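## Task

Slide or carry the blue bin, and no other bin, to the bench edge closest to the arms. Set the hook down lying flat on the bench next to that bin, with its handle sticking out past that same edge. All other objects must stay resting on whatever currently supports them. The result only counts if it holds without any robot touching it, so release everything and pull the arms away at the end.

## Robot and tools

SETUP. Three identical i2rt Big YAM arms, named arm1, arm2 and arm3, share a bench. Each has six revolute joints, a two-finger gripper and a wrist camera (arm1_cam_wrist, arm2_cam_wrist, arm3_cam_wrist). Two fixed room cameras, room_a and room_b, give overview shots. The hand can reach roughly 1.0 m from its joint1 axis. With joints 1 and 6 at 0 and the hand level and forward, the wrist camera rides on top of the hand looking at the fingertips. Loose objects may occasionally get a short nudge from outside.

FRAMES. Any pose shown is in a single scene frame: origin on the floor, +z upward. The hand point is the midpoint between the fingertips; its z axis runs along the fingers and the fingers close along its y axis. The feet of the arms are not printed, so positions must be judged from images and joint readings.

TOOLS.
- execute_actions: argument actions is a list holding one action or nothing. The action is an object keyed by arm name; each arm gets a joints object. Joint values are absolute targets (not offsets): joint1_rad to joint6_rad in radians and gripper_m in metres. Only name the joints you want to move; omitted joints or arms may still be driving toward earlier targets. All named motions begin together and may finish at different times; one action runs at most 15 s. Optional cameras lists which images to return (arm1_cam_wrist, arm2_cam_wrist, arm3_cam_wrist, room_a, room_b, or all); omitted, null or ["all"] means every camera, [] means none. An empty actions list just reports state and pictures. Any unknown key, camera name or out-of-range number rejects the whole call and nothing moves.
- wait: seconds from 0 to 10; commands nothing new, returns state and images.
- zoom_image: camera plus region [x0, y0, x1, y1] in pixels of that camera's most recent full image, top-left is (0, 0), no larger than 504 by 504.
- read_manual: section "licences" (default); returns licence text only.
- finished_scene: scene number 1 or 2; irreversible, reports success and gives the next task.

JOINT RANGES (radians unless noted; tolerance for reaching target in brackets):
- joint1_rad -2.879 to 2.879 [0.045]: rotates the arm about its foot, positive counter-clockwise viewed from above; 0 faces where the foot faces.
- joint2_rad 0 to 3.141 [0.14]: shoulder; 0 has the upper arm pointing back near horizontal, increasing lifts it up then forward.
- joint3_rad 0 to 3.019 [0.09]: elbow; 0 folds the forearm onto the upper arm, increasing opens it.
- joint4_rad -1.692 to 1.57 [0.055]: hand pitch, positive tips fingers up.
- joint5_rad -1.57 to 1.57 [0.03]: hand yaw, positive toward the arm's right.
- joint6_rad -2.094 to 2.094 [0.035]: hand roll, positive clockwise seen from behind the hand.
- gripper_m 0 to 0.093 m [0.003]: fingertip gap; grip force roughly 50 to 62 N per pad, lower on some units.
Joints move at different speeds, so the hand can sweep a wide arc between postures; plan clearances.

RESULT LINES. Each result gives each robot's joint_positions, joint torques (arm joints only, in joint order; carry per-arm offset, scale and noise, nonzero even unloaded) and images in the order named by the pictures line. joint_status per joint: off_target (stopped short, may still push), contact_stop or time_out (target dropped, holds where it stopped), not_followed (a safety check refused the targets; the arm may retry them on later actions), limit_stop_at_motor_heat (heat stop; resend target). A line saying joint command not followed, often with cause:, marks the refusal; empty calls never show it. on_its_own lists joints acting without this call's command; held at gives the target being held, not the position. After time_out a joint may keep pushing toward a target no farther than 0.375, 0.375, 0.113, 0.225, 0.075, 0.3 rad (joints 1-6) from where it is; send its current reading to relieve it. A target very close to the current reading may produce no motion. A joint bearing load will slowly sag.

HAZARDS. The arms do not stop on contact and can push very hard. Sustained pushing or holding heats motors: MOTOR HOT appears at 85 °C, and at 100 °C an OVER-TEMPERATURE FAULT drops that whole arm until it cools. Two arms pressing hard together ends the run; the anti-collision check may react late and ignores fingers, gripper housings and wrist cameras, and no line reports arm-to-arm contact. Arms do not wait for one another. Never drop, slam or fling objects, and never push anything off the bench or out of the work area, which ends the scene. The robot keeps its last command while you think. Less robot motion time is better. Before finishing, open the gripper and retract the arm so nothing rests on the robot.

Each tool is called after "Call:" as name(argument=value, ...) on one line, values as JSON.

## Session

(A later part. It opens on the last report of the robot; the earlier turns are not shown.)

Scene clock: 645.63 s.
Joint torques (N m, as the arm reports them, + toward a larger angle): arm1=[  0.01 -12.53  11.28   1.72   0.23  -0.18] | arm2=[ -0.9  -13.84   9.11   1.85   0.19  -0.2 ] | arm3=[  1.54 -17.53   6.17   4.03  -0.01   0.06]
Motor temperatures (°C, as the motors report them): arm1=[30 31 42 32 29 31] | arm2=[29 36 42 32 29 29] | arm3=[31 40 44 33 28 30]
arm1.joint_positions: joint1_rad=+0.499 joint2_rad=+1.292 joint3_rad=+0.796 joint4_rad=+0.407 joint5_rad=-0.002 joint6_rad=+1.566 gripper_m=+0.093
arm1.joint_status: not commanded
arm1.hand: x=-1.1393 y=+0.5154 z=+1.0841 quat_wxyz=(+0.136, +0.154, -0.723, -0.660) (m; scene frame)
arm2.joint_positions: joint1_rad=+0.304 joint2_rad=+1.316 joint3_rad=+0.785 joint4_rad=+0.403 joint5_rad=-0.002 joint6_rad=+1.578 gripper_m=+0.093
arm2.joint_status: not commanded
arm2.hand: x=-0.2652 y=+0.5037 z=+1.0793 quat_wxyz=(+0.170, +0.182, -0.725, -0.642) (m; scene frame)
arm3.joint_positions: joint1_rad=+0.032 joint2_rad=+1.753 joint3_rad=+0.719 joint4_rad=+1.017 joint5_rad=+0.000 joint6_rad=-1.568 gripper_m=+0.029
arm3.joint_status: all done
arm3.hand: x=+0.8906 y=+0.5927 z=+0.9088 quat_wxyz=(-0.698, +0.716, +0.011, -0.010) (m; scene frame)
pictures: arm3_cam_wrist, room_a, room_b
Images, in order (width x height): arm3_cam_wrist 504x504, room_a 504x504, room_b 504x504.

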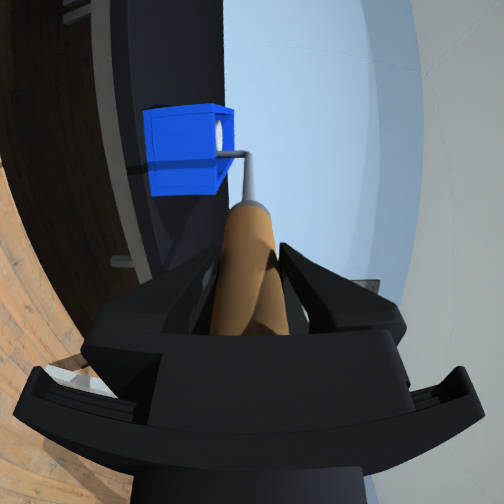

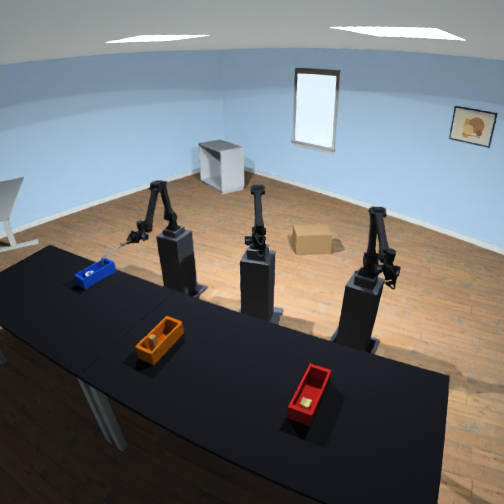

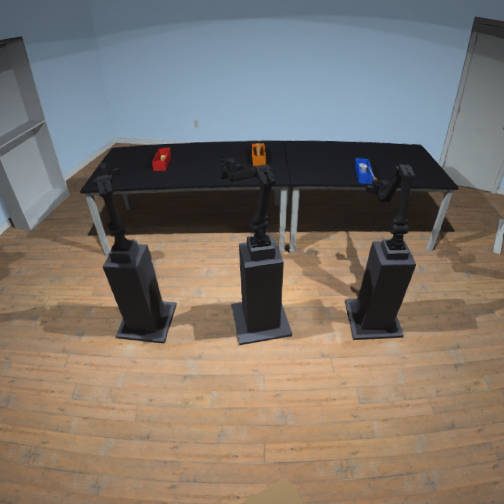

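Call:
execute_actions(actions=[{"arm3":{"joints":{"joint2_rad":1.665,"joint3_rad":0.645,"joint4_rad":1.10}}}], cameras=["arm3_cam_wrist","room_b"])

Call:
zoom_image(camera="room_b", region=[320, 140, 440, 210])

Call:
zoom_image(camera="arm3_cam_wrist", region=[80, 70, 280, 230])

Scene clock: 653.23 s.
Joint torques (N m, as the arm reports them, + toward a larger angle): arm1=[ -0.44 -11.55  11.22   1.59   0.2   -0.15] | arm2=[ -1.04 -13.78   9.18   1.84   0.2   -0.2 ] | arm3=[  1.34 -16.62   6.     4.13  -0.01   0.06]
Motor temperatures (°C, as the motors report them): arm1=[30 31 42 32 29 31] | arm2=[29 36 42 32 29 29] | arm3=[31 39 43 33 28 30]
arm1.joint_positions: joint1_rad=+0.499 joint2_rad=+1.292 joint3_rad=+0.796 joint4_rad=+0.407 joint5_rad=-0.002 joint6_rad=+1.566 gripper_m=+0.093
arm1.joint_status: not commanded
arm1.hand: x=-1.1393 y=+0.5154 z=+1.0841 quat_wxyz=(+0.136, +0.154, -0.723, -0.660) (m; scene frame)
arm2.joint_positions: joint1_rad=+0.304 joint2_rad=+1.316 joint3_rad=+0.785 joint4_rad=+0.403 joint5_rad=-0.002 joint6_rad=+1.578 gripper_m=+0.093
arm2.joint_status: not commanded
arm2.hand: x=-0.2652 y=+0.5037 z=+1.0793 quat_wxyz=(+0.170, +0.182, -0.725, -0.642) (m; scene frame)
arm3.joint_positions: joint1_rad=+0.032 joint2_rad=+1.707 joint3_rad=+0.633 joint4_rad=+1.051 joint5_rad=+0.000 joint6_rad=-1.568 gripper_m=+0.029
arm3.joint_status: all done
arm3.hand: x=+0.8916 y=+0.5626 z=+0.9061 quat_wxyz=(-0.696, +0.718, +0.011, -0.010) (m; scene frame)
pictures: arm3_cam_wrist, room_b
Images, in order (width x height): arm3_cam_wrist 504x504, room_b 504x504.

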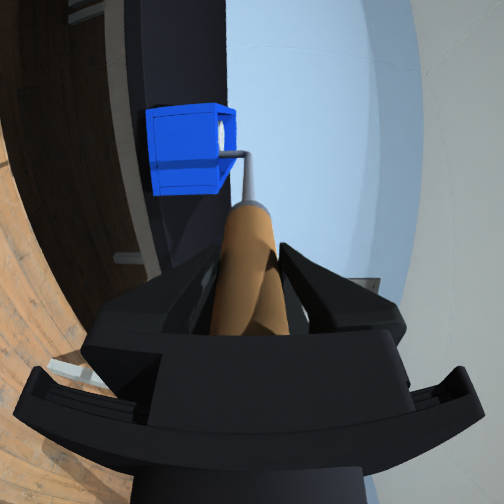

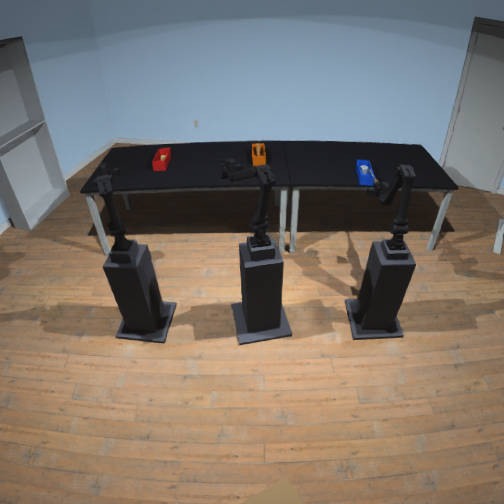

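Region (320, 140, 440, 210) of room_b's 504x504 image, scaled by 4.200, with more detail than that image has; it fills the top 294 rows of this view, and the rest is white.

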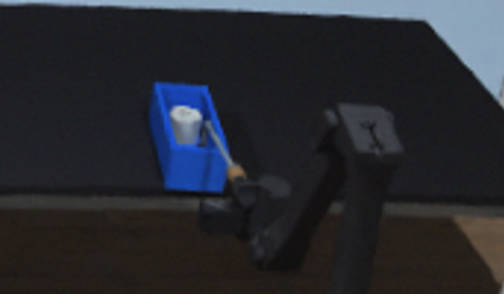

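Region (80, 70, 280, 230) of arm3_cam_wrist's 504x504 image, scaled by 2.520, with more detail than that image has; it fills the top 403 rows of this view, and the rest is white.

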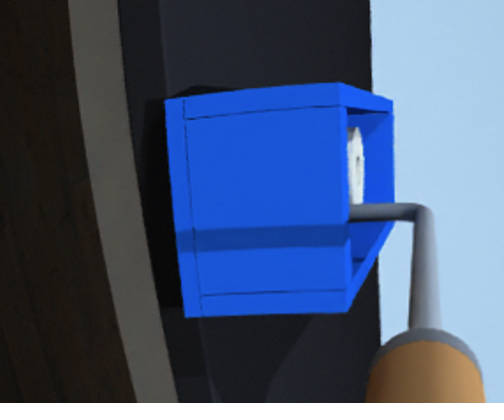

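Call:
execute_actions(actions=[{"arm3":{"joints":{"joint4_rad":1.31,"joint3_rad":0.70}}}], cameras=["arm3_cam_wrist"])

Call:
execute_actions(actions=[{"arm3":{"joints":{"joint1_rad":-0.14,"joint5_rad":-0.1,"joint3_rad":0.85}}}], cameras=["arm3_cam_wrist"])

Call:
execute_actions(actions=[{"arm3":{"joints":{"joint1_rad":-0.30,"joint5_rad":-0.305,"joint2_rad":1.8,"joint3_rad":1.2,"joint4_rad":0.95}}}], cameras=["arm3_cam_wrist"])

Call:
execute_actions(actions=[{"arm3":{"joints":{"joint2_rad":1.93,"joint3_rad":1.42,"joint4_rad":0.64}}}], cameras=["arm3_cam_wrist","room_b"])

Scene clock: 667.37 s.
Joint torques (N m, as the arm reports them, + toward a larger angle): arm1=[ -0.5  -11.27  11.17   1.63   0.21  -0.18] | arm2=[ -0.92 -13.76   9.16   1.89   0.19  -0.21] | arm3=[  1.58 -16.84  10.5    4.13   0.     0.07]
Motor temperatures (°C, as the motors report them): arm1=[30 31 42 32 29 31] | arm2=[29 36 42 32 29 29] | arm3=[31 38 42 33 28 30]
arm1.joint_positions: joint1_rad=+0.499 joint2_rad=+1.292 joint3_rad=+0.796 joint4_rad=+0.407 joint5_rad=-0.002 joint6_rad=+1.566 gripper_m=+0.093
arm1.joint_status: not commanded
arm1.hand: x=-1.1393 y=+0.5154 z=+1.0841 quat_wxyz=(+0.136, +0.154, -0.723, -0.660) (m; scene frame)
arm2.joint_positions: joint1_rad=+0.304 joint2_rad=+1.316 joint3_rad=+0.785 joint4_rad=+0.403 joint5_rad=-0.002 joint6_rad=+1.578 gripper_m=+0.093
arm2.joint_status: not commanded
arm2.hand: x=-0.2652 y=+0.5037 z=+1.0793 quat_wxyz=(+0.170, +0.182, -0.725, -0.642) (m; scene frame)
arm3.joint_positions: joint1_rad=+0.032 joint2_rad=+1.707 joint3_rad=+0.633 joint4_rad=+1.258 joint5_rad=+0.000 joint6_rad=-1.568 gripper_m=+0.029
arm3.joint_status: all done
arm3.hand: x=+0.8915 y=+0.5590 z=+0.9567 quat_wxyz=(-0.766, +0.642, +0.010, -0.012) (m; scene frame)
pictures: arm3_cam_wrist
Images, in order (width x height): arm3_cam_wrist 504x504.

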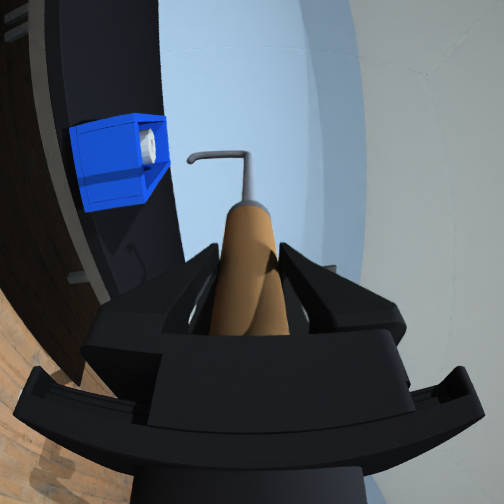

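Scene clock: 668.50 s.
Joint torques (N m, as the arm reports them, + toward a larger angle): arm1=[ -0.28 -11.43  11.17   1.6    0.23  -0.19] | arm2=[ -0.98 -13.7    9.16   1.87   0.21  -0.2 ] | arm3=[  2.31 -18.09  10.35   3.57   0.07   0.07]
Motor temperatures (°C, as the motors report them): arm1=[30 31 42 32 29 31] | arm2=[29 36 42 32 29 29] | arm3=[31 38 42 33 28 30]
arm1.joint_positions: joint1_rad=+0.499 joint2_rad=+1.292 joint3_rad=+0.796 joint4_rad=+0.407 joint5_rad=-0.002 joint6_rad=+1.566 gripper_m=+0.093
arm1.joint_status: not commanded
arm1.hand: x=-1.1393 y=+0.5154 z=+1.0841 quat_wxyz=(+0.136, +0.154, -0.723, -0.660) (m; scene frame)
arm2.joint_positions: joint1_rad=+0.304 joint2_rad=+1.316 joint3_rad=+0.785 joint4_rad=+0.403 joint5_rad=-0.002 joint6_rad=+1.578 gripper_m=+0.093
arm2.joint_status: not commanded
arm2.hand: x=-0.2652 y=+0.5037 z=+1.0793 quat_wxyz=(+0.170, +0.182, -0.725, -0.642) (m; scene frame)
arm3.joint_positions: joint1_rad=-0.150 joint2_rad=+1.704 joint3_rad=+0.798 joint4_rad=+1.267 joint5_rad=-0.102 joint6_rad=-1.568 gripper_m=+0.029
arm3.joint_status: all done
arm3.hand: x=+0.9828 y=+0.5954 z=+1.0338 quat_wxyz=(-0.819, +0.573, -0.001, +0.034) (m; scene frame)
pictures: arm3_cam_wrist
Images, in order (width x height): arm3_cam_wrist 504x504.

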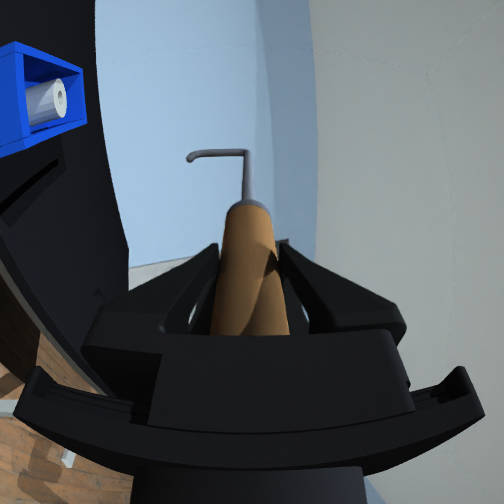

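Scene clock: 669.80 s.
Joint torques (N m, as the arm reports them, + toward a larger angle): arm1=[ -0.12 -11.07  11.17   1.7    0.21  -0.19] | arm2=[ -1.07 -13.77   9.18   1.84   0.19  -0.21] | arm3=[  2.21 -23.47  13.6    2.95   0.08   0.05]
Motor temperatures (°C, as the motors report them): arm1=[30 31 42 32 29 31] | arm2=[29 36 42 32 29 29] | arm3=[31 38 43 33 28 30]
arm1.joint_positions: joint1_rad=+0.499 joint2_rad=+1.292 joint3_rad=+0.796 joint4_rad=+0.407 joint5_rad=-0.002 joint6_rad=+1.566 gripper_m=+0.093
arm1.joint_status: not commanded
arm1.hand: x=-1.1393 y=+0.5154 z=+1.0841 quat_wxyz=(+0.136, +0.154, -0.723, -0.660) (m; scene frame)
arm2.joint_positions: joint1_rad=+0.304 joint2_rad=+1.316 joint3_rad=+0.785 joint4_rad=+0.403 joint5_rad=-0.002 joint6_rad=+1.578 gripper_m=+0.093
arm2.joint_status: not commanded
arm2.hand: x=-0.2652 y=+0.5037 z=+1.0793 quat_wxyz=(+0.170, +0.182, -0.725, -0.642) (m; scene frame)
arm3.joint_positions: joint1_rad=-0.311 joint2_rad=+1.857 joint3_rad=+1.123 joint4_rad=+0.927 joint5_rad=-0.306 joint6_rad=-1.568 gripper_m=+0.029
arm3.joint_status: all done
arm3.hand: x=+1.0780 y=+0.6875 z=+1.0150 quat_wxyz=(-0.766, +0.642, +0.019, +0.023) (m; scene frame)
pictures: arm3_cam_wrist
Images, in order (width x height): arm3_cam_wrist 504x504.

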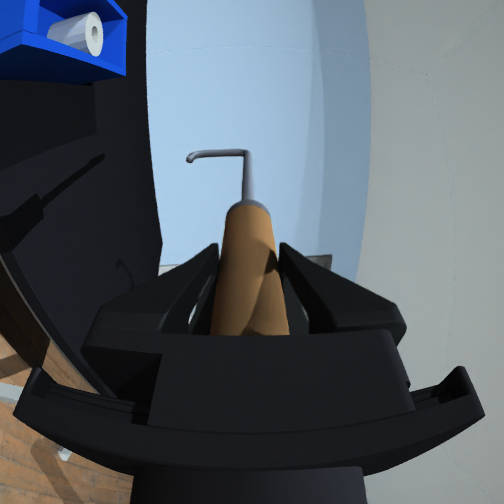

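Scene clock: 672.03 s.
Joint torques (N m, as the arm reports them, + toward a larger angle): arm1=[ -0.53 -12.17  11.32   1.65   0.28  -0.1 ] | arm2=[ -1.02 -13.83   9.16   1.88   0.19  -0.2 ] | arm3=[  2.24 -25.59  15.44   3.05  -0.02   0.05]
Motor temperatures (°C, as the motors report them): arm1=[30 31 42 32 29 31] | arm2=[29 36 42 32 29 29] | arm3=[31 38 44 33 28 30]
arm1.joint_positions: joint1_rad=+0.499 joint2_rad=+1.292 joint3_rad=+0.796 joint4_rad=+0.407 joint5_rad=-0.002 joint6_rad=+1.566 gripper_m=+0.093
arm1.joint_status: not commanded
arm1.hand: x=-1.1393 y=+0.5154 z=+1.0841 quat_wxyz=(+0.136, +0.154, -0.723, -0.660) (m; scene frame)
arm2.joint_positions: joint1_rad=+0.304 joint2_rad=+1.316 joint3_rad=+0.785 joint4_rad=+0.403 joint5_rad=-0.002 joint6_rad=+1.578 gripper_m=+0.093
arm2.joint_status: not commanded
arm2.hand: x=-0.2652 y=+0.5037 z=+1.0793 quat_wxyz=(+0.170, +0.182, -0.725, -0.642) (m; scene frame)
arm3.joint_positions: joint1_rad=-0.311 joint2_rad=+1.979 joint3_rad=+1.326 joint4_rad=+0.614 joint5_rad=-0.306 joint6_rad=-1.568 gripper_m=+0.029
arm3.joint_status: joint3_rad time_out (moved +0.204 of +0.297); the others done
arm3.on_its_own: joint3_rad reads +1.326 and still pushes toward +1.420 since a time_out
arm3.hand: x=+1.0983 y=+0.7487 z=+0.9601 quat_wxyz=(-0.691, +0.723, -0.006, -0.001) (m; scene frame)
pictures: arm3_cam_wrist, room_b
Images, in order (width x height): arm3_cam_wrist 504x504, room_b 504x504.

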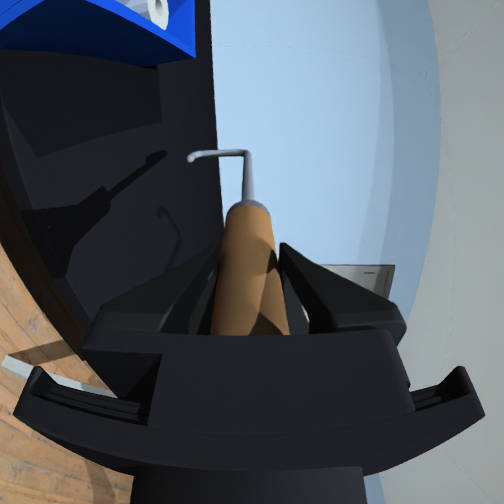

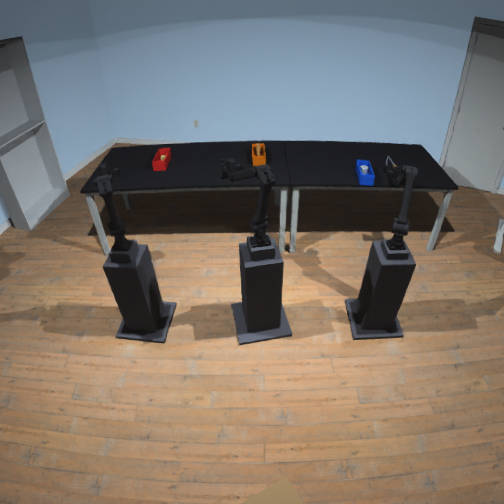

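Call:
execute_actions(actions=[{"arm3":{"joints":{"joint2_rad":2.11,"joint4_rad":0.885}}}], cameras=["arm3_cam_wrist"])

Call:
execute_actions(actions=[{"arm3":{"joints":{"joint2_rad":2.155,"joint4_rad":0.92,"joint6_rad":-1.05}}}], cameras=["arm3_cam_wrist"])

Scene clock: 682.70 s.
Joint torques (N m, as the arm reports them, + toward a larger angle): arm1=[ -0.24 -11.89  11.19   1.67   0.25  -0.16] | arm2=[ -0.97 -13.87   9.17   1.86   0.2   -0.21] | arm3=[  2.3  -28.85  12.4    4.25  -0.01   0.07]
Motor temperatures (°C, as the motors report them): arm1=[30 31 42 32 29 31] | arm2=[29 36 42 32 29 29] | arm3=[31 39 47 33 28 30]
arm1.joint_positions: joint1_rad=+0.499 joint2_rad=+1.292 joint3_rad=+0.796 joint4_rad=+0.407 joint5_rad=-0.002 joint6_rad=+1.566 gripper_m=+0.093
arm1.joint_status: not commanded
arm1.hand: x=-1.1393 y=+0.5154 z=+1.0841 quat_wxyz=(+0.136, +0.154, -0.723, -0.660) (m; scene frame)
arm2.joint_positions: joint1_rad=+0.304 joint2_rad=+1.316 joint3_rad=+0.785 joint4_rad=+0.403 joint5_rad=-0.002 joint6_rad=+1.578 gripper_m=+0.093
arm2.joint_status: not commanded
arm2.hand: x=-0.2652 y=+0.5037 z=+1.0793 quat_wxyz=(+0.170, +0.182, -0.725, -0.642) (m; scene frame)
arm3.joint_positions: joint1_rad=-0.311 joint2_rad=+2.180 joint3_rad=+1.351 joint4_rad=+0.832 joint5_rad=-0.306 joint6_rad=-1.568 gripper_m=+0.029
arm3.joint_status: all done
arm3.hand: x=+1.1031 y=+0.7618 z=+0.8714 quat_wxyz=(-0.705, +0.709, -0.002, +0.003) (m; scene frame)
pictures: arm3_cam_wrist
Images, in order (width x height): arm3_cam_wrist 504x504.

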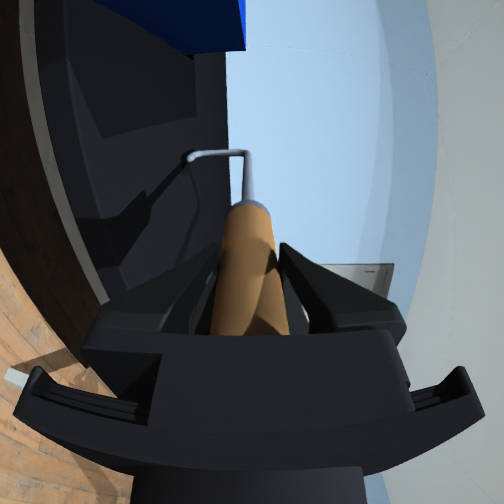

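Scene clock: 684.23 s.
Joint torques (N m, as the arm reports them, + toward a larger angle): arm1=[ -1.02 -12.27  11.2    1.78   0.18  -0.2 ] | arm2=[ -0.98 -13.79   9.19   1.83   0.2   -0.2 ] | arm3=[  1.87 -26.02  12.17   4.2    0.     0.14]
Motor temperatures (°C, as the motors report them): arm1=[30 31 42 32 29 31] | arm2=[29 36 42 32 29 29] | arm3=[31 39 47 33 28 30]
arm1.joint_positions: joint1_rad=+0.499 joint2_rad=+1.292 joint3_rad=+0.796 joint4_rad=+0.407 joint5_rad=-0.002 joint6_rad=+1.566 gripper_m=+0.093
arm1.joint_status: not commanded
arm1.hand: x=-1.1393 y=+0.5154 z=+1.0841 quat_wxyz=(+0.136, +0.154, -0.723, -0.660) (m; scene frame)
arm2.joint_positions: joint1_rad=+0.304 joint2_rad=+1.316 joint3_rad=+0.785 joint4_rad=+0.403 joint5_rad=-0.002 joint6_rad=+1.578 gripper_m=+0.093
arm2.joint_status: not commanded
arm2.hand: x=-0.2652 y=+0.5037 z=+1.0793 quat_wxyz=(+0.170, +0.182, -0.725, -0.642) (m; scene frame)
arm3.joint_positions: joint1_rad=-0.311 joint2_rad=+2.194 joint3_rad=+1.351 joint4_rad=+0.868 joint5_rad=-0.306 joint6_rad=-1.056 gripper_m=+0.029
arm3.joint_status: all done
arm3.hand: x=+1.1031 y=+0.7616 z=+0.8695 quat_wxyz=(-0.691, +0.679, -0.177, -0.175) (m; scene frame)
pictures: arm3_cam_wrist
Images, in order (width x height): arm3_cam_wrist 504x504.

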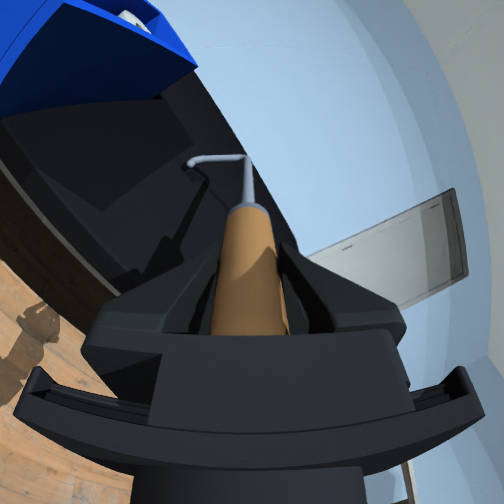

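Call:
execute_actions(actions=[{"arm3":{"joints":{"joint2_rad":2.205,"joint4_rad":0.955,"joint6_rad":-0.52}}}], cameras=["arm3_cam_wrist"])

Call:
execute_actions(actions=[{"arm3":{"joints":{"joint2_rad":2.245,"joint4_rad":0.99,"joint6_rad":0}}}], cameras=["arm3_cam_wrist","room_a"])

Scene clock: 692.20 s.
Joint torques (N m, as the arm reports them, + toward a larger angle): arm1=[ -0.66 -12.23  11.35   1.74   0.21  -0.19] | arm2=[ -0.85 -13.75   9.14   1.84   0.18  -0.22] | arm3=[  2.13 -25.38  11.8    3.47  -0.08   0.11]
Motor temperatures (°C, as the motors report them): arm1=[30 31 42 32 29 31] | arm2=[29 36 42 32 29 29] | arm3=[31 39 47 33 28 30]
arm1.joint_positions: joint1_rad=+0.499 joint2_rad=+1.292 joint3_rad=+0.796 joint4_rad=+0.407 joint5_rad=-0.002 joint6_rad=+1.566 gripper_m=+0.093
arm1.joint_status: not commanded
arm1.hand: x=-1.1393 y=+0.5154 z=+1.0841 quat_wxyz=(+0.136, +0.154, -0.723, -0.660) (m; scene frame)
arm2.joint_positions: joint1_rad=+0.304 joint2_rad=+1.316 joint3_rad=+0.785 joint4_rad=+0.403 joint5_rad=-0.002 joint6_rad=+1.578 gripper_m=+0.093
arm2.joint_status: not commanded
arm2.hand: x=-0.2652 y=+0.5037 z=+1.0793 quat_wxyz=(+0.170, +0.182, -0.725, -0.642) (m; scene frame)
arm3.joint_positions: joint1_rad=-0.310 joint2_rad=+2.238 joint3_rad=+1.353 joint4_rad=+0.920 joint5_rad=-0.303 joint6_rad=-0.525 gripper_m=+0.029
arm3.joint_status: all done
arm3.hand: x=+1.1031 y=+0.7607 z=+0.8489 quat_wxyz=(-0.625, +0.606, -0.347, -0.350) (m; scene frame)
pictures: arm3_cam_wrist
Images, in order (width x height): arm3_cam_wrist 504x504.

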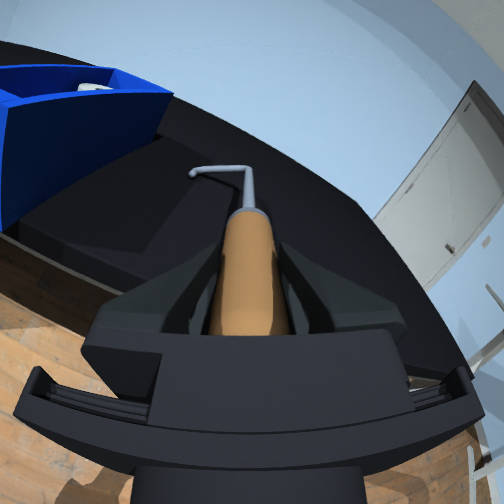

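Scene clock: 693.73 s.
Joint torques (N m, as the arm reports them, + toward a larger angle): arm1=[ -0.22 -12.01  11.31   1.73   0.22  -0.14] | arm2=[ -1.03 -13.84   9.17   1.84   0.21  -0.2 ] | arm3=[  2.41 -24.89  11.58   3.38  -0.11   0.05]
Motor temperatures (°C, as the motors report them): arm1=[30 31 42 32 29 31] | arm2=[29 36 42 32 29 29] | arm3=[31 39 46 33 28 30]
arm1.joint_positions: joint1_rad=+0.499 joint2_rad=+1.292 joint3_rad=+0.796 joint4_rad=+0.407 joint5_rad=-0.002 joint6_rad=+1.566 gripper_m=+0.093
arm1.joint_status: not commanded
arm1.hand: x=-1.1393 y=+0.5154 z=+1.0841 quat_wxyz=(+0.136, +0.154, -0.723, -0.660) (m; scene frame)
arm2.joint_positions: joint1_rad=+0.304 joint2_rad=+1.316 joint3_rad=+0.785 joint4_rad=+0.403 joint5_rad=-0.002 joint6_rad=+1.578 gripper_m=+0.093
arm2.joint_status: not commanded
arm2.hand: x=-0.2652 y=+0.5037 z=+1.0793 quat_wxyz=(+0.170, +0.182, -0.725, -0.642) (m; scene frame)
arm3.joint_positions: joint1_rad=-0.310 joint2_rad=+2.270 joint3_rad=+1.354 joint4_rad=+0.956 joint5_rad=-0.303 joint6_rad=-0.008 gripper_m=+0.029
arm3.joint_status: all done
arm3.hand: x=+1.1027 y=+0.7593 z=+0.8330 quat_wxyz=(-0.516, +0.496, -0.489, -0.499) (m; scene frame)
pictures: arm3_cam_wrist, room_a
Images, in order (width x height): arm3_cam_wrist 504x504, room_a 504x504.

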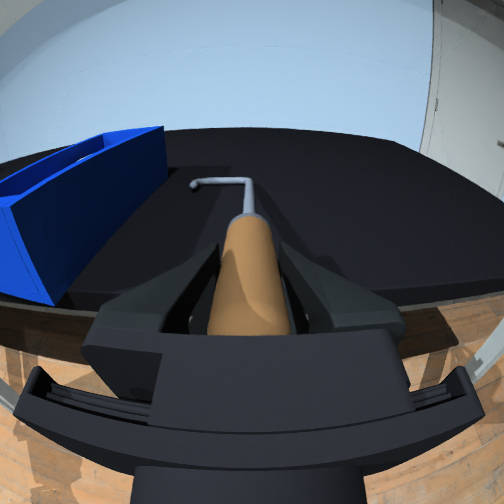

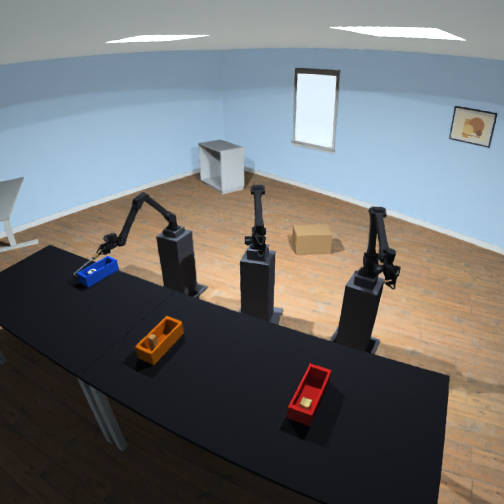

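Lower to z≈0.797 (q2 actual ≈2.316).

Call:
execute_actions(actions=[{"arm3":{"joints":{"joint2_rad":2.29}}}], cameras=["arm3_cam_wrist","room_b"])

Call:
zoom_image(camera="room_b", region=[340, 140, 460, 210])

Scene clock: 699.17 s.
Joint torques (N m, as the arm reports them, + toward a larger angle): arm1=[ -0.28 -11.82  11.27   1.84   0.29  -0.17] | arm2=[ -0.97 -13.8    9.16   1.83   0.19  -0.2 ] | arm3=[  2.28 -24.22  10.49   2.99  -0.09  -0.03]
Motor temperatures (°C, as the motors report them): arm1=[30 31 42 32 29 31] | arm2=[29 36 42 32 29 29] | arm3=[31 39 46 33 28 30]
arm1.joint_positions: joint1_rad=+0.499 joint2_rad=+1.292 joint3_rad=+0.796 joint4_rad=+0.407 joint5_rad=-0.002 joint6_rad=+1.566 gripper_m=+0.093
arm1.joint_status: not commanded
arm1.hand: x=-1.1393 y=+0.5154 z=+1.0841 quat_wxyz=(+0.136, +0.154, -0.723, -0.660) (m; scene frame)
arm2.joint_positions: joint1_rad=+0.304 joint2_rad=+1.316 joint3_rad=+0.785 joint4_rad=+0.403 joint5_rad=-0.002 joint6_rad=+1.578 gripper_m=+0.093
arm2.joint_status: not commanded
arm2.hand: x=-0.2652 y=+0.5037 z=+1.0793 quat_wxyz=(+0.170, +0.182, -0.725, -0.642) (m; scene frame)
arm3.joint_positions: joint1_rad=-0.310 joint2_rad=+2.307 joint3_rad=+1.366 joint4_rad=+0.968 joint5_rad=-0.303 joint6_rad=+0.003 gripper_m=+0.029
arm3.joint_status: all done
arm3.hand: x=+1.1032 y=+0.7604 z=+0.8129 quat_wxyz=(-0.509, +0.496, -0.496, -0.499) (m; scene frame)
pictures: arm3_cam_wrist, room_b
Images, in order (width x height): arm3_cam_wrist 504x504, room_b 504x504.

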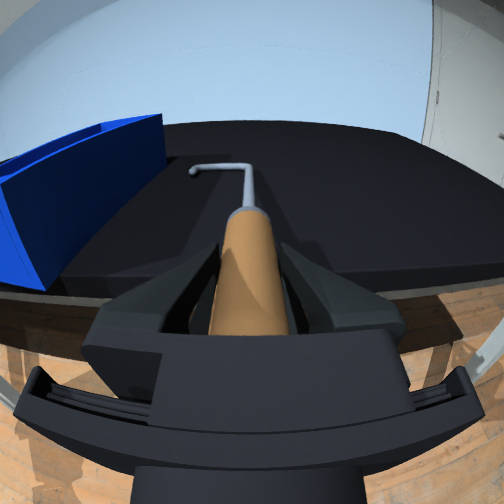

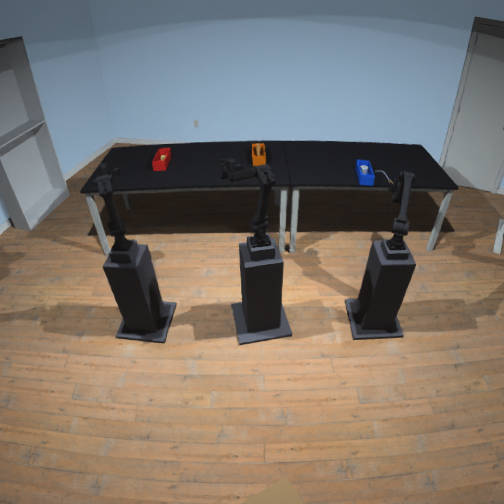

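Region (340, 140, 460, 210) of room_b's 504x504 image, scaled by 4.200, with more detail than that image has; it fills the top 294 rows of this view, and the rest is white.

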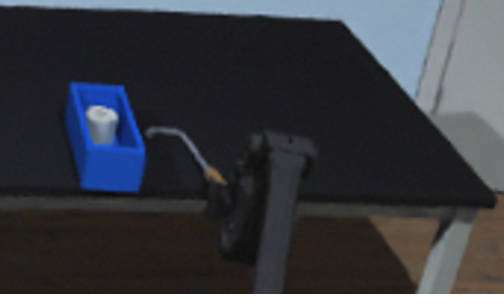

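Call:
execute_actions(actions=[{"arm3":{"joints":{"joint2_rad":2.31,"joint4_rad":0.965}}}], cameras=["arm3_cam_wrist"])

Scene clock: 703.83 s.
Joint torques (N m, as the arm reports them, + toward a larger angle): arm1=[ -0.78 -12.26  11.46   1.71   0.23  -0.14] | arm2=[ -0.94 -13.75   9.16   1.87   0.2   -0.2 ] | arm3=[  2.22 -23.1   10.1    1.92  -0.08  -0.01]
Motor temperatures (°C, as the motors report them): arm1=[30 31 42 32 29 31] | arm2=[29 36 42 32 29 29] | arm3=[31 39 46 33 28 30]
arm1.joint_positions: joint1_rad=+0.499 joint2_rad=+1.292 joint3_rad=+0.796 joint4_rad=+0.407 joint5_rad=-0.002 joint6_rad=+1.566 gripper_m=+0.093
arm1.joint_status: not commanded
arm1.hand: x=-1.1393 y=+0.5154 z=+1.0841 quat_wxyz=(+0.136, +0.154, -0.723, -0.660) (m; scene frame)
arm2.joint_positions: joint1_rad=+0.304 joint2_rad=+1.316 joint3_rad=+0.785 joint4_rad=+0.403 joint5_rad=-0.002 joint6_rad=+1.578 gripper_m=+0.093
arm2.joint_status: not commanded
arm2.hand: x=-0.2652 y=+0.5037 z=+1.0793 quat_wxyz=(+0.170, +0.182, -0.725, -0.642) (m; scene frame)
arm3.joint_positions: joint1_rad=-0.310 joint2_rad=+2.315 joint3_rad=+1.369 joint4_rad=+0.968 joint5_rad=-0.303 joint6_rad=+0.003 gripper_m=+0.029
arm3.joint_status: all done
arm3.hand: x=+1.1033 y=+0.7607 z=+0.8087 quat_wxyz=(-0.508, +0.496, -0.497, -0.499) (m; scene frame)
pictures: arm3_cam_wrist
Images, in order (width x height): arm3_cam_wrist 504x504.

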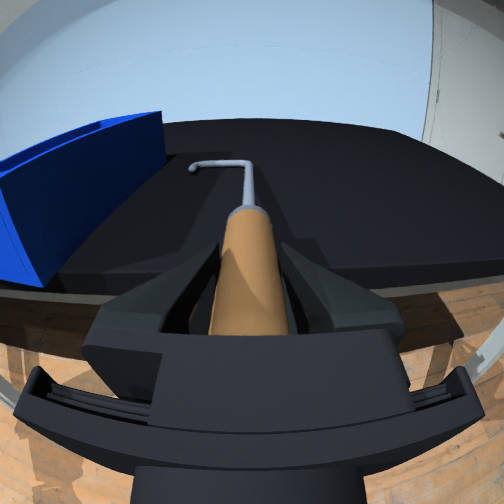

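Call:
execute_actions(actions=[{"arm3":{"joints":{"joint2_rad":2.33,"joint4_rad":0.94}}}], cameras=["arm3_cam_wrist"])

Scene clock: 707.57 s.
Joint torques (N m, as the arm reports them, + toward a larger angle): arm1=[  0.   -12.32  11.11   1.58   0.25  -0.17] | arm2=[ -0.97 -13.79   9.18   1.83   0.2   -0.19] | arm3=[  2.38 -22.73   9.49   1.61  -0.08  -0.03]
Motor temperatures (°C, as the motors report them): arm1=[30 31 42 32 29 31] | arm2=[29 36 42 32 29 29] | arm3=[31 39 46 33 28 30]
arm1.joint_positions: joint1_rad=+0.499 joint2_rad=+1.292 joint3_rad=+0.796 joint4_rad=+0.407 joint5_rad=-0.002 joint6_rad=+1.566 gripper_m=+0.093
arm1.joint_status: not commanded
arm1.hand: x=-1.1393 y=+0.5154 z=+1.0841 quat_wxyz=(+0.136, +0.154, -0.723, -0.660) (m; scene frame)
arm2.joint_positions: joint1_rad=+0.304 joint2_rad=+1.316 joint3_rad=+0.785 joint4_rad=+0.403 joint5_rad=-0.002 joint6_rad=+1.578 gripper_m=+0.093
arm2.joint_status: not commanded
arm2.hand: x=-0.2652 y=+0.5037 z=+1.0793 quat_wxyz=(+0.170, +0.182, -0.725, -0.642) (m; scene frame)
arm3.joint_positions: joint1_rad=-0.310 joint2_rad=+2.329 joint3_rad=+1.377 joint4_rad=+0.950 joint5_rad=-0.304 joint6_rad=+0.003 gripper_m=+0.029
arm3.joint_status: all done
arm3.hand: x=+1.1037 y=+0.7619 z=+0.7971 quat_wxyz=(-0.500, +0.501, -0.505, -0.495) (m; scene frame)
pictures: arm3_cam_wrist
Images, in order (width x height): arm3_cam_wrist 504x504.

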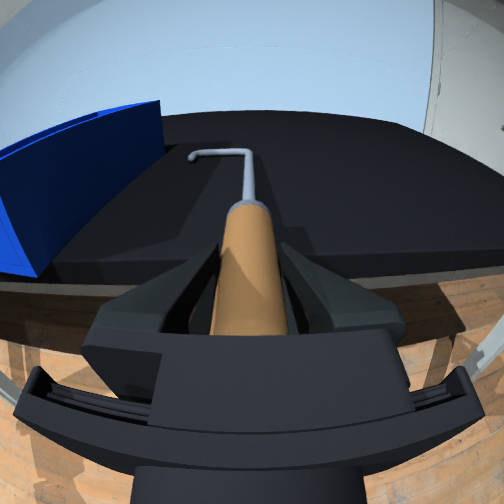

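Call:
execute_actions(actions=[{"arm3":{"joints":{"gripper_m":0.093}}}], cameras=["arm3_cam_wrist"])

Call:
execute_actions(actions=[{"arm3":{"joints":{"joint1_rad":-0.375,"joint5_rad":-0.38,"joint2_rad":2.165,"joint3_rad":1.075,"joint4_rad":1.17}}}], cameras=["arm3_cam_wrist","room_b"])

Scene clock: 713.77 s.
Joint torques (N m, as the arm reports them, + toward a larger angle): arm1=[ -0.45 -11.94  11.2    1.75   0.23  -0.15] | arm2=[ -0.89 -13.75   9.15   1.85   0.19  -0.21] | arm3=[  2.52 -22.81   9.54   1.73  -0.08  -0.03]
Motor temperatures (°C, as the motors report them): arm1=[30 31 42 32 29 31] | arm2=[29 36 42 32 29 29] | arm3=[31 39 45 33 28 30]
arm1.joint_positions: joint1_rad=+0.499 joint2_rad=+1.292 joint3_rad=+0.796 joint4_rad=+0.407 joint5_rad=-0.002 joint6_rad=+1.566 gripper_m=+0.093
arm1.joint_status: not commanded
arm1.hand: x=-1.1393 y=+0.5154 z=+1.0841 quat_wxyz=(+0.136, +0.154, -0.723, -0.660) (m; scene frame)
arm2.joint_positions: joint1_rad=+0.304 joint2_rad=+1.316 joint3_rad=+0.785 joint4_rad=+0.403 joint5_rad=-0.002 joint6_rad=+1.578 gripper_m=+0.093
arm2.joint_status: not commanded
arm2.hand: x=-0.2652 y=+0.5037 z=+1.0793 quat_wxyz=(+0.170, +0.182, -0.725, -0.642) (m; scene frame)
arm3.joint_positions: joint1_rad=-0.310 joint2_rad=+2.329 joint3_rad=+1.377 joint4_rad=+0.946 joint5_rad=-0.304 joint6_rad=+0.003 gripper_m=+0.093
arm3.joint_status: all done
arm3.hand: x=+1.1037 y=+0.7618 z=+0.7961 quat_wxyz=(-0.498, +0.501, -0.506, -0.494) (m; scene frame)
pictures: arm3_cam_wrist
Images, in order (width x height): arm3_cam_wrist 504x504.

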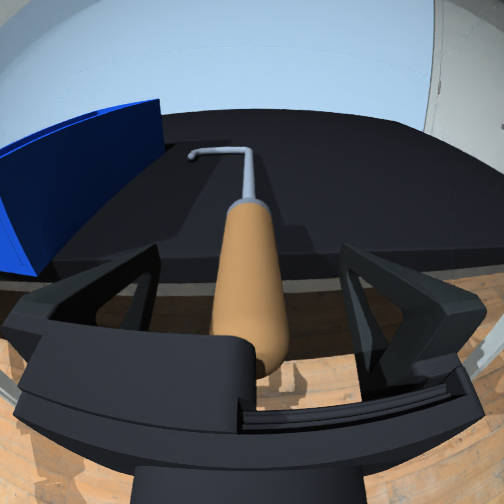

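Scene clock: 714.87 s.
Joint torques (N m, as the arm reports them, + toward a larger angle): arm1=[ -0.26 -11.98  11.35   1.82   0.22  -0.17] | arm2=[ -0.92 -13.83   9.14   1.85   0.2   -0.2 ] | arm3=[  1.86 -20.63   4.76   2.58  -0.07  -0.03]
Motor temperatures (°C, as the motors report them): arm1=[30 31 42 32 29 31] | arm2=[29 36 42 32 29 29] | arm3=[31 39 45 33 28 30]
arm1.joint_positions: joint1_rad=+0.499 joint2_rad=+1.292 joint3_rad=+0.796 joint4_rad=+0.407 joint5_rad=-0.002 joint6_rad=+1.566 gripper_m=+0.093
arm1.joint_status: not commanded
arm1.hand: x=-1.1393 y=+0.5154 z=+1.0841 quat_wxyz=(+0.136, +0.154, -0.723, -0.660) (m; scene frame)
arm2.joint_positions: joint1_rad=+0.304 joint2_rad=+1.316 joint3_rad=+0.785 joint4_rad=+0.403 joint5_rad=-0.002 joint6_rad=+1.578 gripper_m=+0.093
arm2.joint_status: not commanded
arm2.hand: x=-0.2652 y=+0.5037 z=+1.0793 quat_wxyz=(+0.170, +0.182, -0.725, -0.642) (m; scene frame)
arm3.joint_positions: joint1_rad=-0.378 joint2_rad=+2.172 joint3_rad=+1.076 joint4_rad=+1.156 joint5_rad=-0.378 joint6_rad=+0.003 gripper_m=+0.093
arm3.joint_status: all done
arm3.hand: x=+1.1097 y=+0.6672 z=+0.8295 quat_wxyz=(-0.518, +0.494, -0.483, -0.505) (m; scene frame)
pictures: arm3_cam_wrist, room_b
Images, in order (width x height): arm3_cam_wrist 504x504, room_b 504x504.

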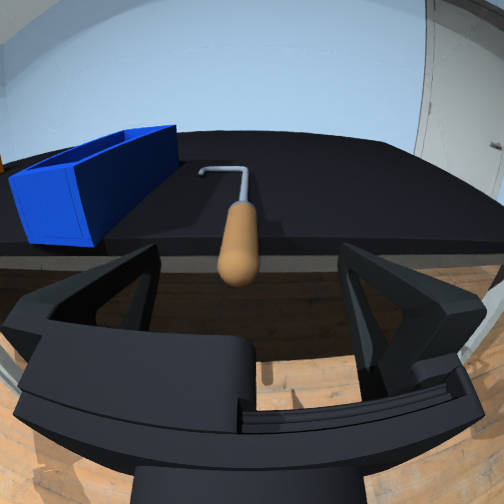

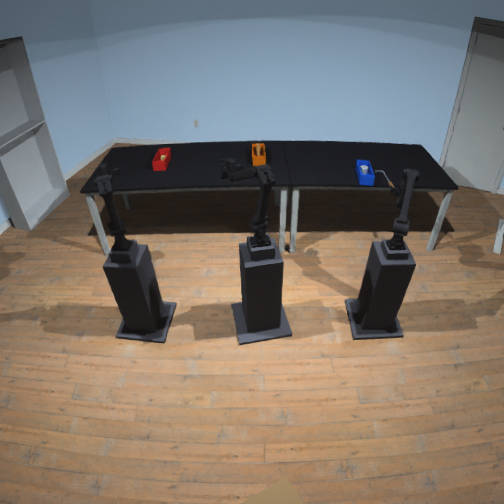

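Call:
zoom_image(camera="arm3_cam_wrist", region=[0, 190, 180, 290])

Call:
zoom_image(camera="room_b", region=[345, 160, 405, 200])

Region (0, 190, 180, 290) of arm3_cam_wrist's 504x504 image, scaled by 2.800, with more detail than that image has.

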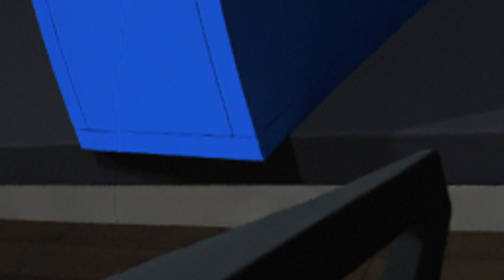

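Region (345, 160, 405, 200) of room_b's 504x504 image, scaled by 8.400, with more detail than that image has.

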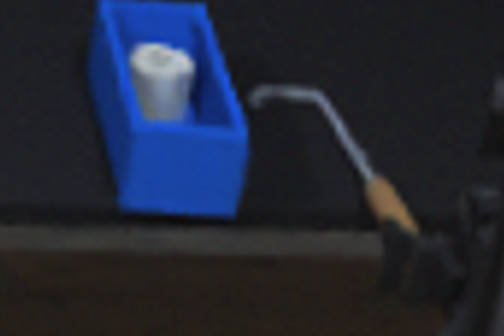

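Call:
execute_actions(actions=[{"arm3":{"joints":{"joint1_rad":0.02,"joint5_rad":0,"gripper_m":0.0}}}], cameras=["arm3_cam_wrist"])

Call:
execute_actions(actions=[{"arm3":{"joints":{"joint2_rad":2.215,"joint3_rad":1.29,"joint4_rad":0.975}}}], cameras=["arm3_cam_wrist","room_b"])

Scene clock: 729.53 s.
Joint torques (N m, as the arm reports them, + toward a larger angle): arm1=[ -0.45 -12.03  11.33   1.77   0.22  -0.19] | arm2=[ -0.96 -13.78   9.12   1.84   0.19  -0.2 ] | arm3=[  1.05 -20.16   4.81   2.54   0.06  -0.04]
Motor temperatures (°C, as the motors report them): arm1=[30 31 42 32 29 31] | arm2=[29 36 42 32 29 29] | arm3=[31 38 43 33 28 30]
arm1.joint_positions: joint1_rad=+0.499 joint2_rad=+1.292 joint3_rad=+0.796 joint4_rad=+0.407 joint5_rad=-0.002 joint6_rad=+1.566 gripper_m=+0.093
arm1.joint_status: not commanded
arm1.hand: x=-1.1393 y=+0.5154 z=+1.0841 quat_wxyz=(+0.136, +0.154, -0.723, -0.660) (m; scene frame)
arm2.joint_positions: joint1_rad=+0.304 joint2_rad=+1.316 joint3_rad=+0.785 joint4_rad=+0.403 joint5_rad=-0.002 joint6_rad=+1.578 gripper_m=+0.093
arm2.joint_status: not commanded
arm2.hand: x=-0.2652 y=+0.5037 z=+1.0793 quat_wxyz=(+0.170, +0.182, -0.725, -0.642) (m; scene frame)
arm3.joint_positions: joint1_rad=+0.028 joint2_rad=+2.172 joint3_rad=+1.076 joint4_rad=+1.156 joint5_rad=-0.002 joint6_rad=+0.003 gripper_m=+0.000
arm3.joint_status: all done
arm3.hand: x=+0.8902 y=+0.7056 z=+0.8290 quat_wxyz=(-0.506, +0.494, -0.480, -0.520) (m; scene frame)
pictures: arm3_cam_wrist
Images, in order (width x height): arm3_cam_wrist 504x504.

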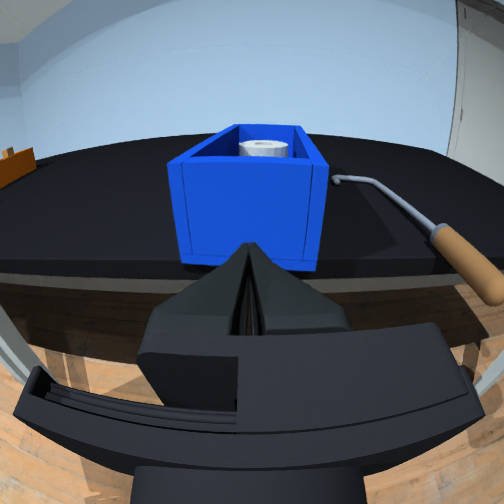

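Scene clock: 730.57 s.
Joint torques (N m, as the arm reports them, + toward a larger angle): arm1=[ -0.77 -13.04  11.31   1.68   0.24  -0.2 ] | arm2=[ -0.99 -13.78   9.17   1.84   0.19  -0.21] | arm3=[  0.94 -23.14   8.47   1.77   0.05  -0.02]
Motor temperatures (°C, as the motors report them): arm1=[30 31 42 32 29 31] | arm2=[29 36 42 32 29 29] | arm3=[31 38 43 33 28 30]
arm1.joint_positions: joint1_rad=+0.499 joint2_rad=+1.292 joint3_rad=+0.796 joint4_rad=+0.407 joint5_rad=-0.002 joint6_rad=+1.566 gripper_m=+0.093
arm1.joint_status: not commanded
arm1.hand: x=-1.1393 y=+0.5154 z=+1.0841 quat_wxyz=(+0.136, +0.154, -0.723, -0.660) (m; scene frame)
arm2.joint_positions: joint1_rad=+0.304 joint2_rad=+1.316 joint3_rad=+0.785 joint4_rad=+0.403 joint5_rad=-0.002 joint6_rad=+1.578 gripper_m=+0.093
arm2.joint_status: not commanded
arm2.hand: x=-0.2652 y=+0.5037 z=+1.0793 quat_wxyz=(+0.170, +0.182, -0.725, -0.642) (m; scene frame)
arm3.joint_positions: joint1_rad=+0.028 joint2_rad=+2.232 joint3_rad=+1.257 joint4_rad=+0.980 joint5_rad=-0.002 joint6_rad=+0.003 gripper_m=+0.000
arm3.joint_status: all done
arm3.hand: x=+0.8888 y=+0.7618 z=+0.8224 quat_wxyz=(-0.493, +0.508, -0.493, -0.506) (m; scene frame)
pictures: arm3_cam_wrist, room_b
Images, in order (width x height): arm3_cam_wrist 504x504, room_b 504x504.

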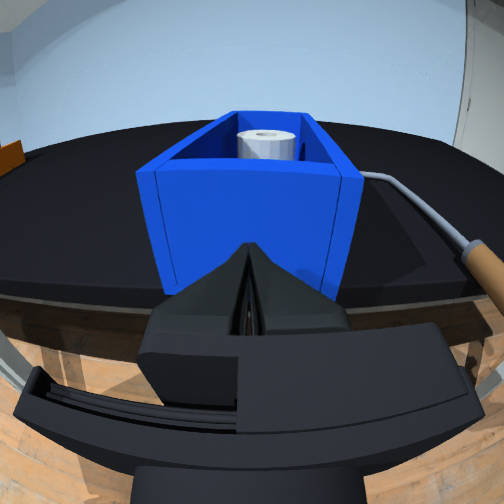

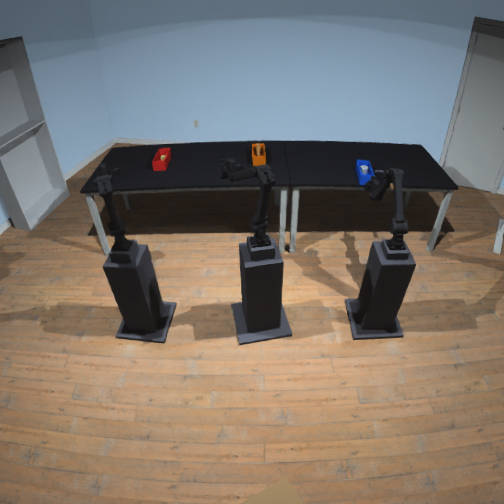

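Call:
execute_actions(actions=[{"arm3":{"joints":{"joint2_rad":2.27,"joint3_rad":1.435,"joint4_rad":0.885}}}], cameras=["arm3_cam_wrist"])

Call:
execute_actions(actions=[{"arm3":{"joints":{"joint2_rad":2.165,"joint3_rad":1.075,"joint4_rad":1.17}}}], cameras=["arm3_cam_wrist","room_b"])

Call:
zoom_image(camera="arm3_cam_wrist", region=[130, 200, 400, 300])

Scene clock: 739.10 s.
Joint torques (N m, as the arm reports them, + toward a larger angle): arm1=[ -0.56 -12.23  11.29   1.67   0.21  -0.19] | arm2=[ -0.94 -13.86   9.13   1.86   0.19  -0.2 ] | arm3=[  0.86 -23.54  10.29   1.82   0.03  -0.03]
Motor temperatures (°C, as the motors report them): arm1=[30 31 42 32 29 31] | arm2=[29 36 42 32 29 29] | arm3=[31 38 43 32 28 30]
arm1.joint_positions: joint1_rad=+0.499 joint2_rad=+1.292 joint3_rad=+0.796 joint4_rad=+0.407 joint5_rad=-0.002 joint6_rad=+1.566 gripper_m=+0.093
arm1.joint_status: not commanded
arm1.hand: x=-1.1393 y=+0.5154 z=+1.0841 quat_wxyz=(+0.136, +0.154, -0.723, -0.660) (m; scene frame)
arm2.joint_positions: joint1_rad=+0.304 joint2_rad=+1.316 joint3_rad=+0.785 joint4_rad=+0.403 joint5_rad=-0.002 joint6_rad=+1.578 gripper_m=+0.093
arm2.joint_status: not commanded
arm2.hand: x=-0.2652 y=+0.5037 z=+1.0793 quat_wxyz=(+0.170, +0.182, -0.725, -0.642) (m; scene frame)
arm3.joint_positions: joint1_rad=+0.028 joint2_rad=+2.279 joint3_rad=+1.387 joint4_rad=+0.889 joint5_rad=-0.002 joint6_rad=+0.003 gripper_m=+0.000
arm3.joint_status: all done
arm3.hand: x=+0.8878 y=+0.7988 z=+0.8244 quat_wxyz=(-0.490, +0.510, -0.496, -0.504) (m; scene frame)
pictures: arm3_cam_wrist
Images, in order (width x height): arm3_cam_wrist 504x504.

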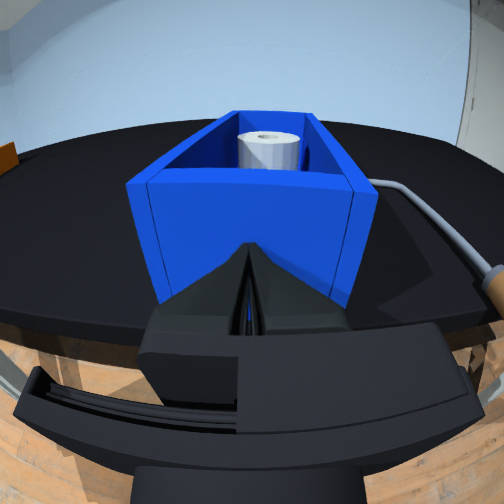

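Scene clock: 740.30 s.
Joint torques (N m, as the arm reports them, + toward a larger angle): arm1=[  0.   -12.29  11.17   1.66   0.2   -0.15] | arm2=[ -1.16 -13.66   9.18   1.84   0.2   -0.19] | arm3=[  1.04 -20.53   4.91   2.78   0.06  -0.03]
Motor temperatures (°C, as the motors report them): arm1=[30 31 42 32 29 31] | arm2=[29 36 42 32 29 29] | arm3=[31 38 43 32 28 30]
arm1.joint_positions: joint1_rad=+0.499 joint2_rad=+1.292 joint3_rad=+0.796 joint4_rad=+0.407 joint5_rad=-0.002 joint6_rad=+1.566 gripper_m=+0.093
arm1.joint_status: not commanded
arm1.hand: x=-1.1393 y=+0.5154 z=+1.0841 quat_wxyz=(+0.136, +0.154, -0.723, -0.660) (m; scene frame)
arm2.joint_positions: joint1_rad=+0.304 joint2_rad=+1.316 joint3_rad=+0.785 joint4_rad=+0.403 joint5_rad=-0.002 joint6_rad=+1.578 gripper_m=+0.093
arm2.joint_status: not commanded
arm2.hand: x=-0.2652 y=+0.5037 z=+1.0793 quat_wxyz=(+0.170, +0.182, -0.725, -0.642) (m; scene frame)
arm3.joint_positions: joint1_rad=+0.028 joint2_rad=+2.175 joint3_rad=+1.074 joint4_rad=+1.151 joint5_rad=-0.002 joint6_rad=+0.003 gripper_m=+0.000
arm3.joint_status: all done
arm3.hand: x=+0.8902 y=+0.7049 z=+0.8248 quat_wxyz=(-0.503, +0.497, -0.482, -0.517) (m; scene frame)
pictures: arm3_cam_wrist, room_b
Images, in order (width x height): arm3_cam_wrist 504x504, room_b 504x504.

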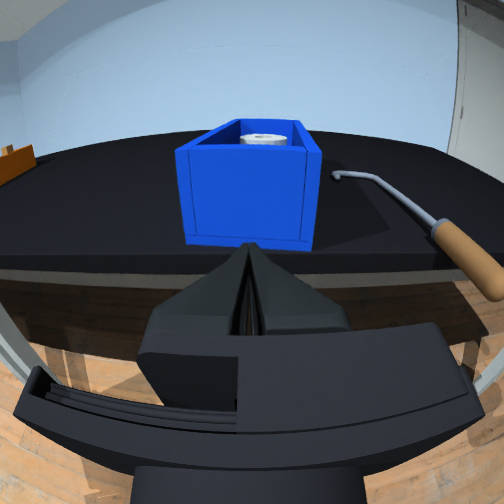

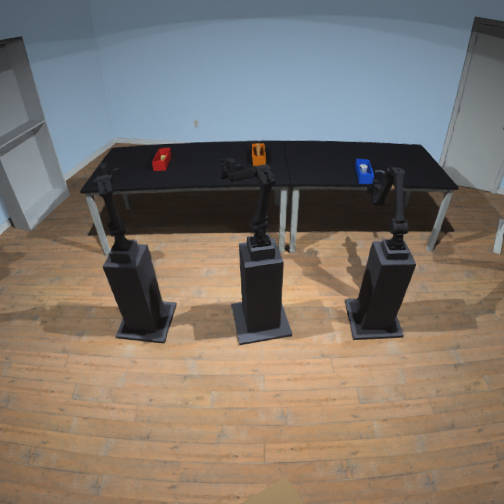

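Region (130, 200, 400, 300) of arm3_cam_wrist's 504x504 image, scaled by 1.867, with more detail than that image has; it fills the top 187 rows of this view, and the rest is white.

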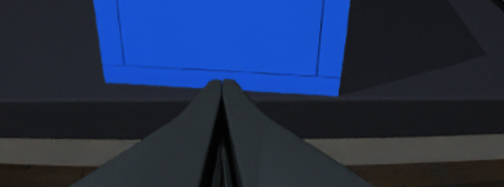

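Now just inside the edge. Park and finish.

Call:
execute_actions(actions=[{"arm3":{"joints":{"joint2_rad":1.8,"joint3_rad":0.75}}}], cameras=["room_b"])

Call:
finished_scene(scene=2)

Scene clock: 749.67 s.
Joint torques (N m, as the arm reports them, + toward a larger angle): arm1=[ -0.12 -12.03  11.16   1.72   0.25  -0.2 ] | arm2=[ -0.96 -13.91   9.14   1.84   0.19  -0.2 ] | arm3=[  0.76 -14.64   4.83   2.42   0.03  -0.02]
Motor temperatures (°C, as the motors report them): arm1=[30 31 42 32 29 31] | arm2=[29 36 42 32 29 29] | arm3=[31 38 42 33 28 30]
arm1.joint_positions: joint1_rad=+0.499 joint2_rad=+1.292 joint3_rad=+0.796 joint4_rad=+0.407 joint5_rad=-0.002 joint6_rad=+1.566 gripper_m=+0.093
arm1.joint_status: not commanded
arm1.hand: x=-1.1393 y=+0.5154 z=+1.0841 quat_wxyz=(+0.136, +0.154, -0.723, -0.660) (m; scene frame)
arm2.joint_positions: joint1_rad=+0.304 joint2_rad=+1.316 joint3_rad=+0.785 joint4_rad=+0.403 joint5_rad=-0.002 joint6_rad=+1.578 gripper_m=+0.093
arm2.joint_status: not commanded
arm2.hand: x=-0.2652 y=+0.5037 z=+1.0793 quat_wxyz=(+0.170, +0.182, -0.725, -0.642) (m; scene frame)
arm3.joint_positions: joint1_rad=+0.028 joint2_rad=+1.797 joint3_rad=+0.754 joint4_rad=+1.159 joint5_rad=-0.002 joint6_rad=+0.003 gripper_m=+0.000
arm3.joint_status: all done
arm3.hand: x=+0.8924 y=+0.6042 z=+0.9333 quat_wxyz=(-0.519, +0.479, -0.465, -0.533) (m; scene frame)
pictures: room_b
Images, in order (width x height): room_b 504x504.

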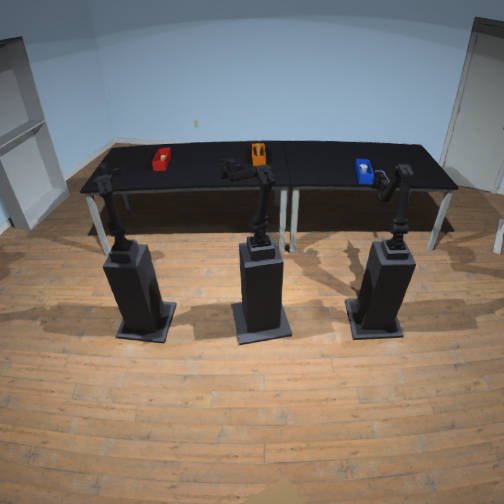

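The scene is finished: the task was done.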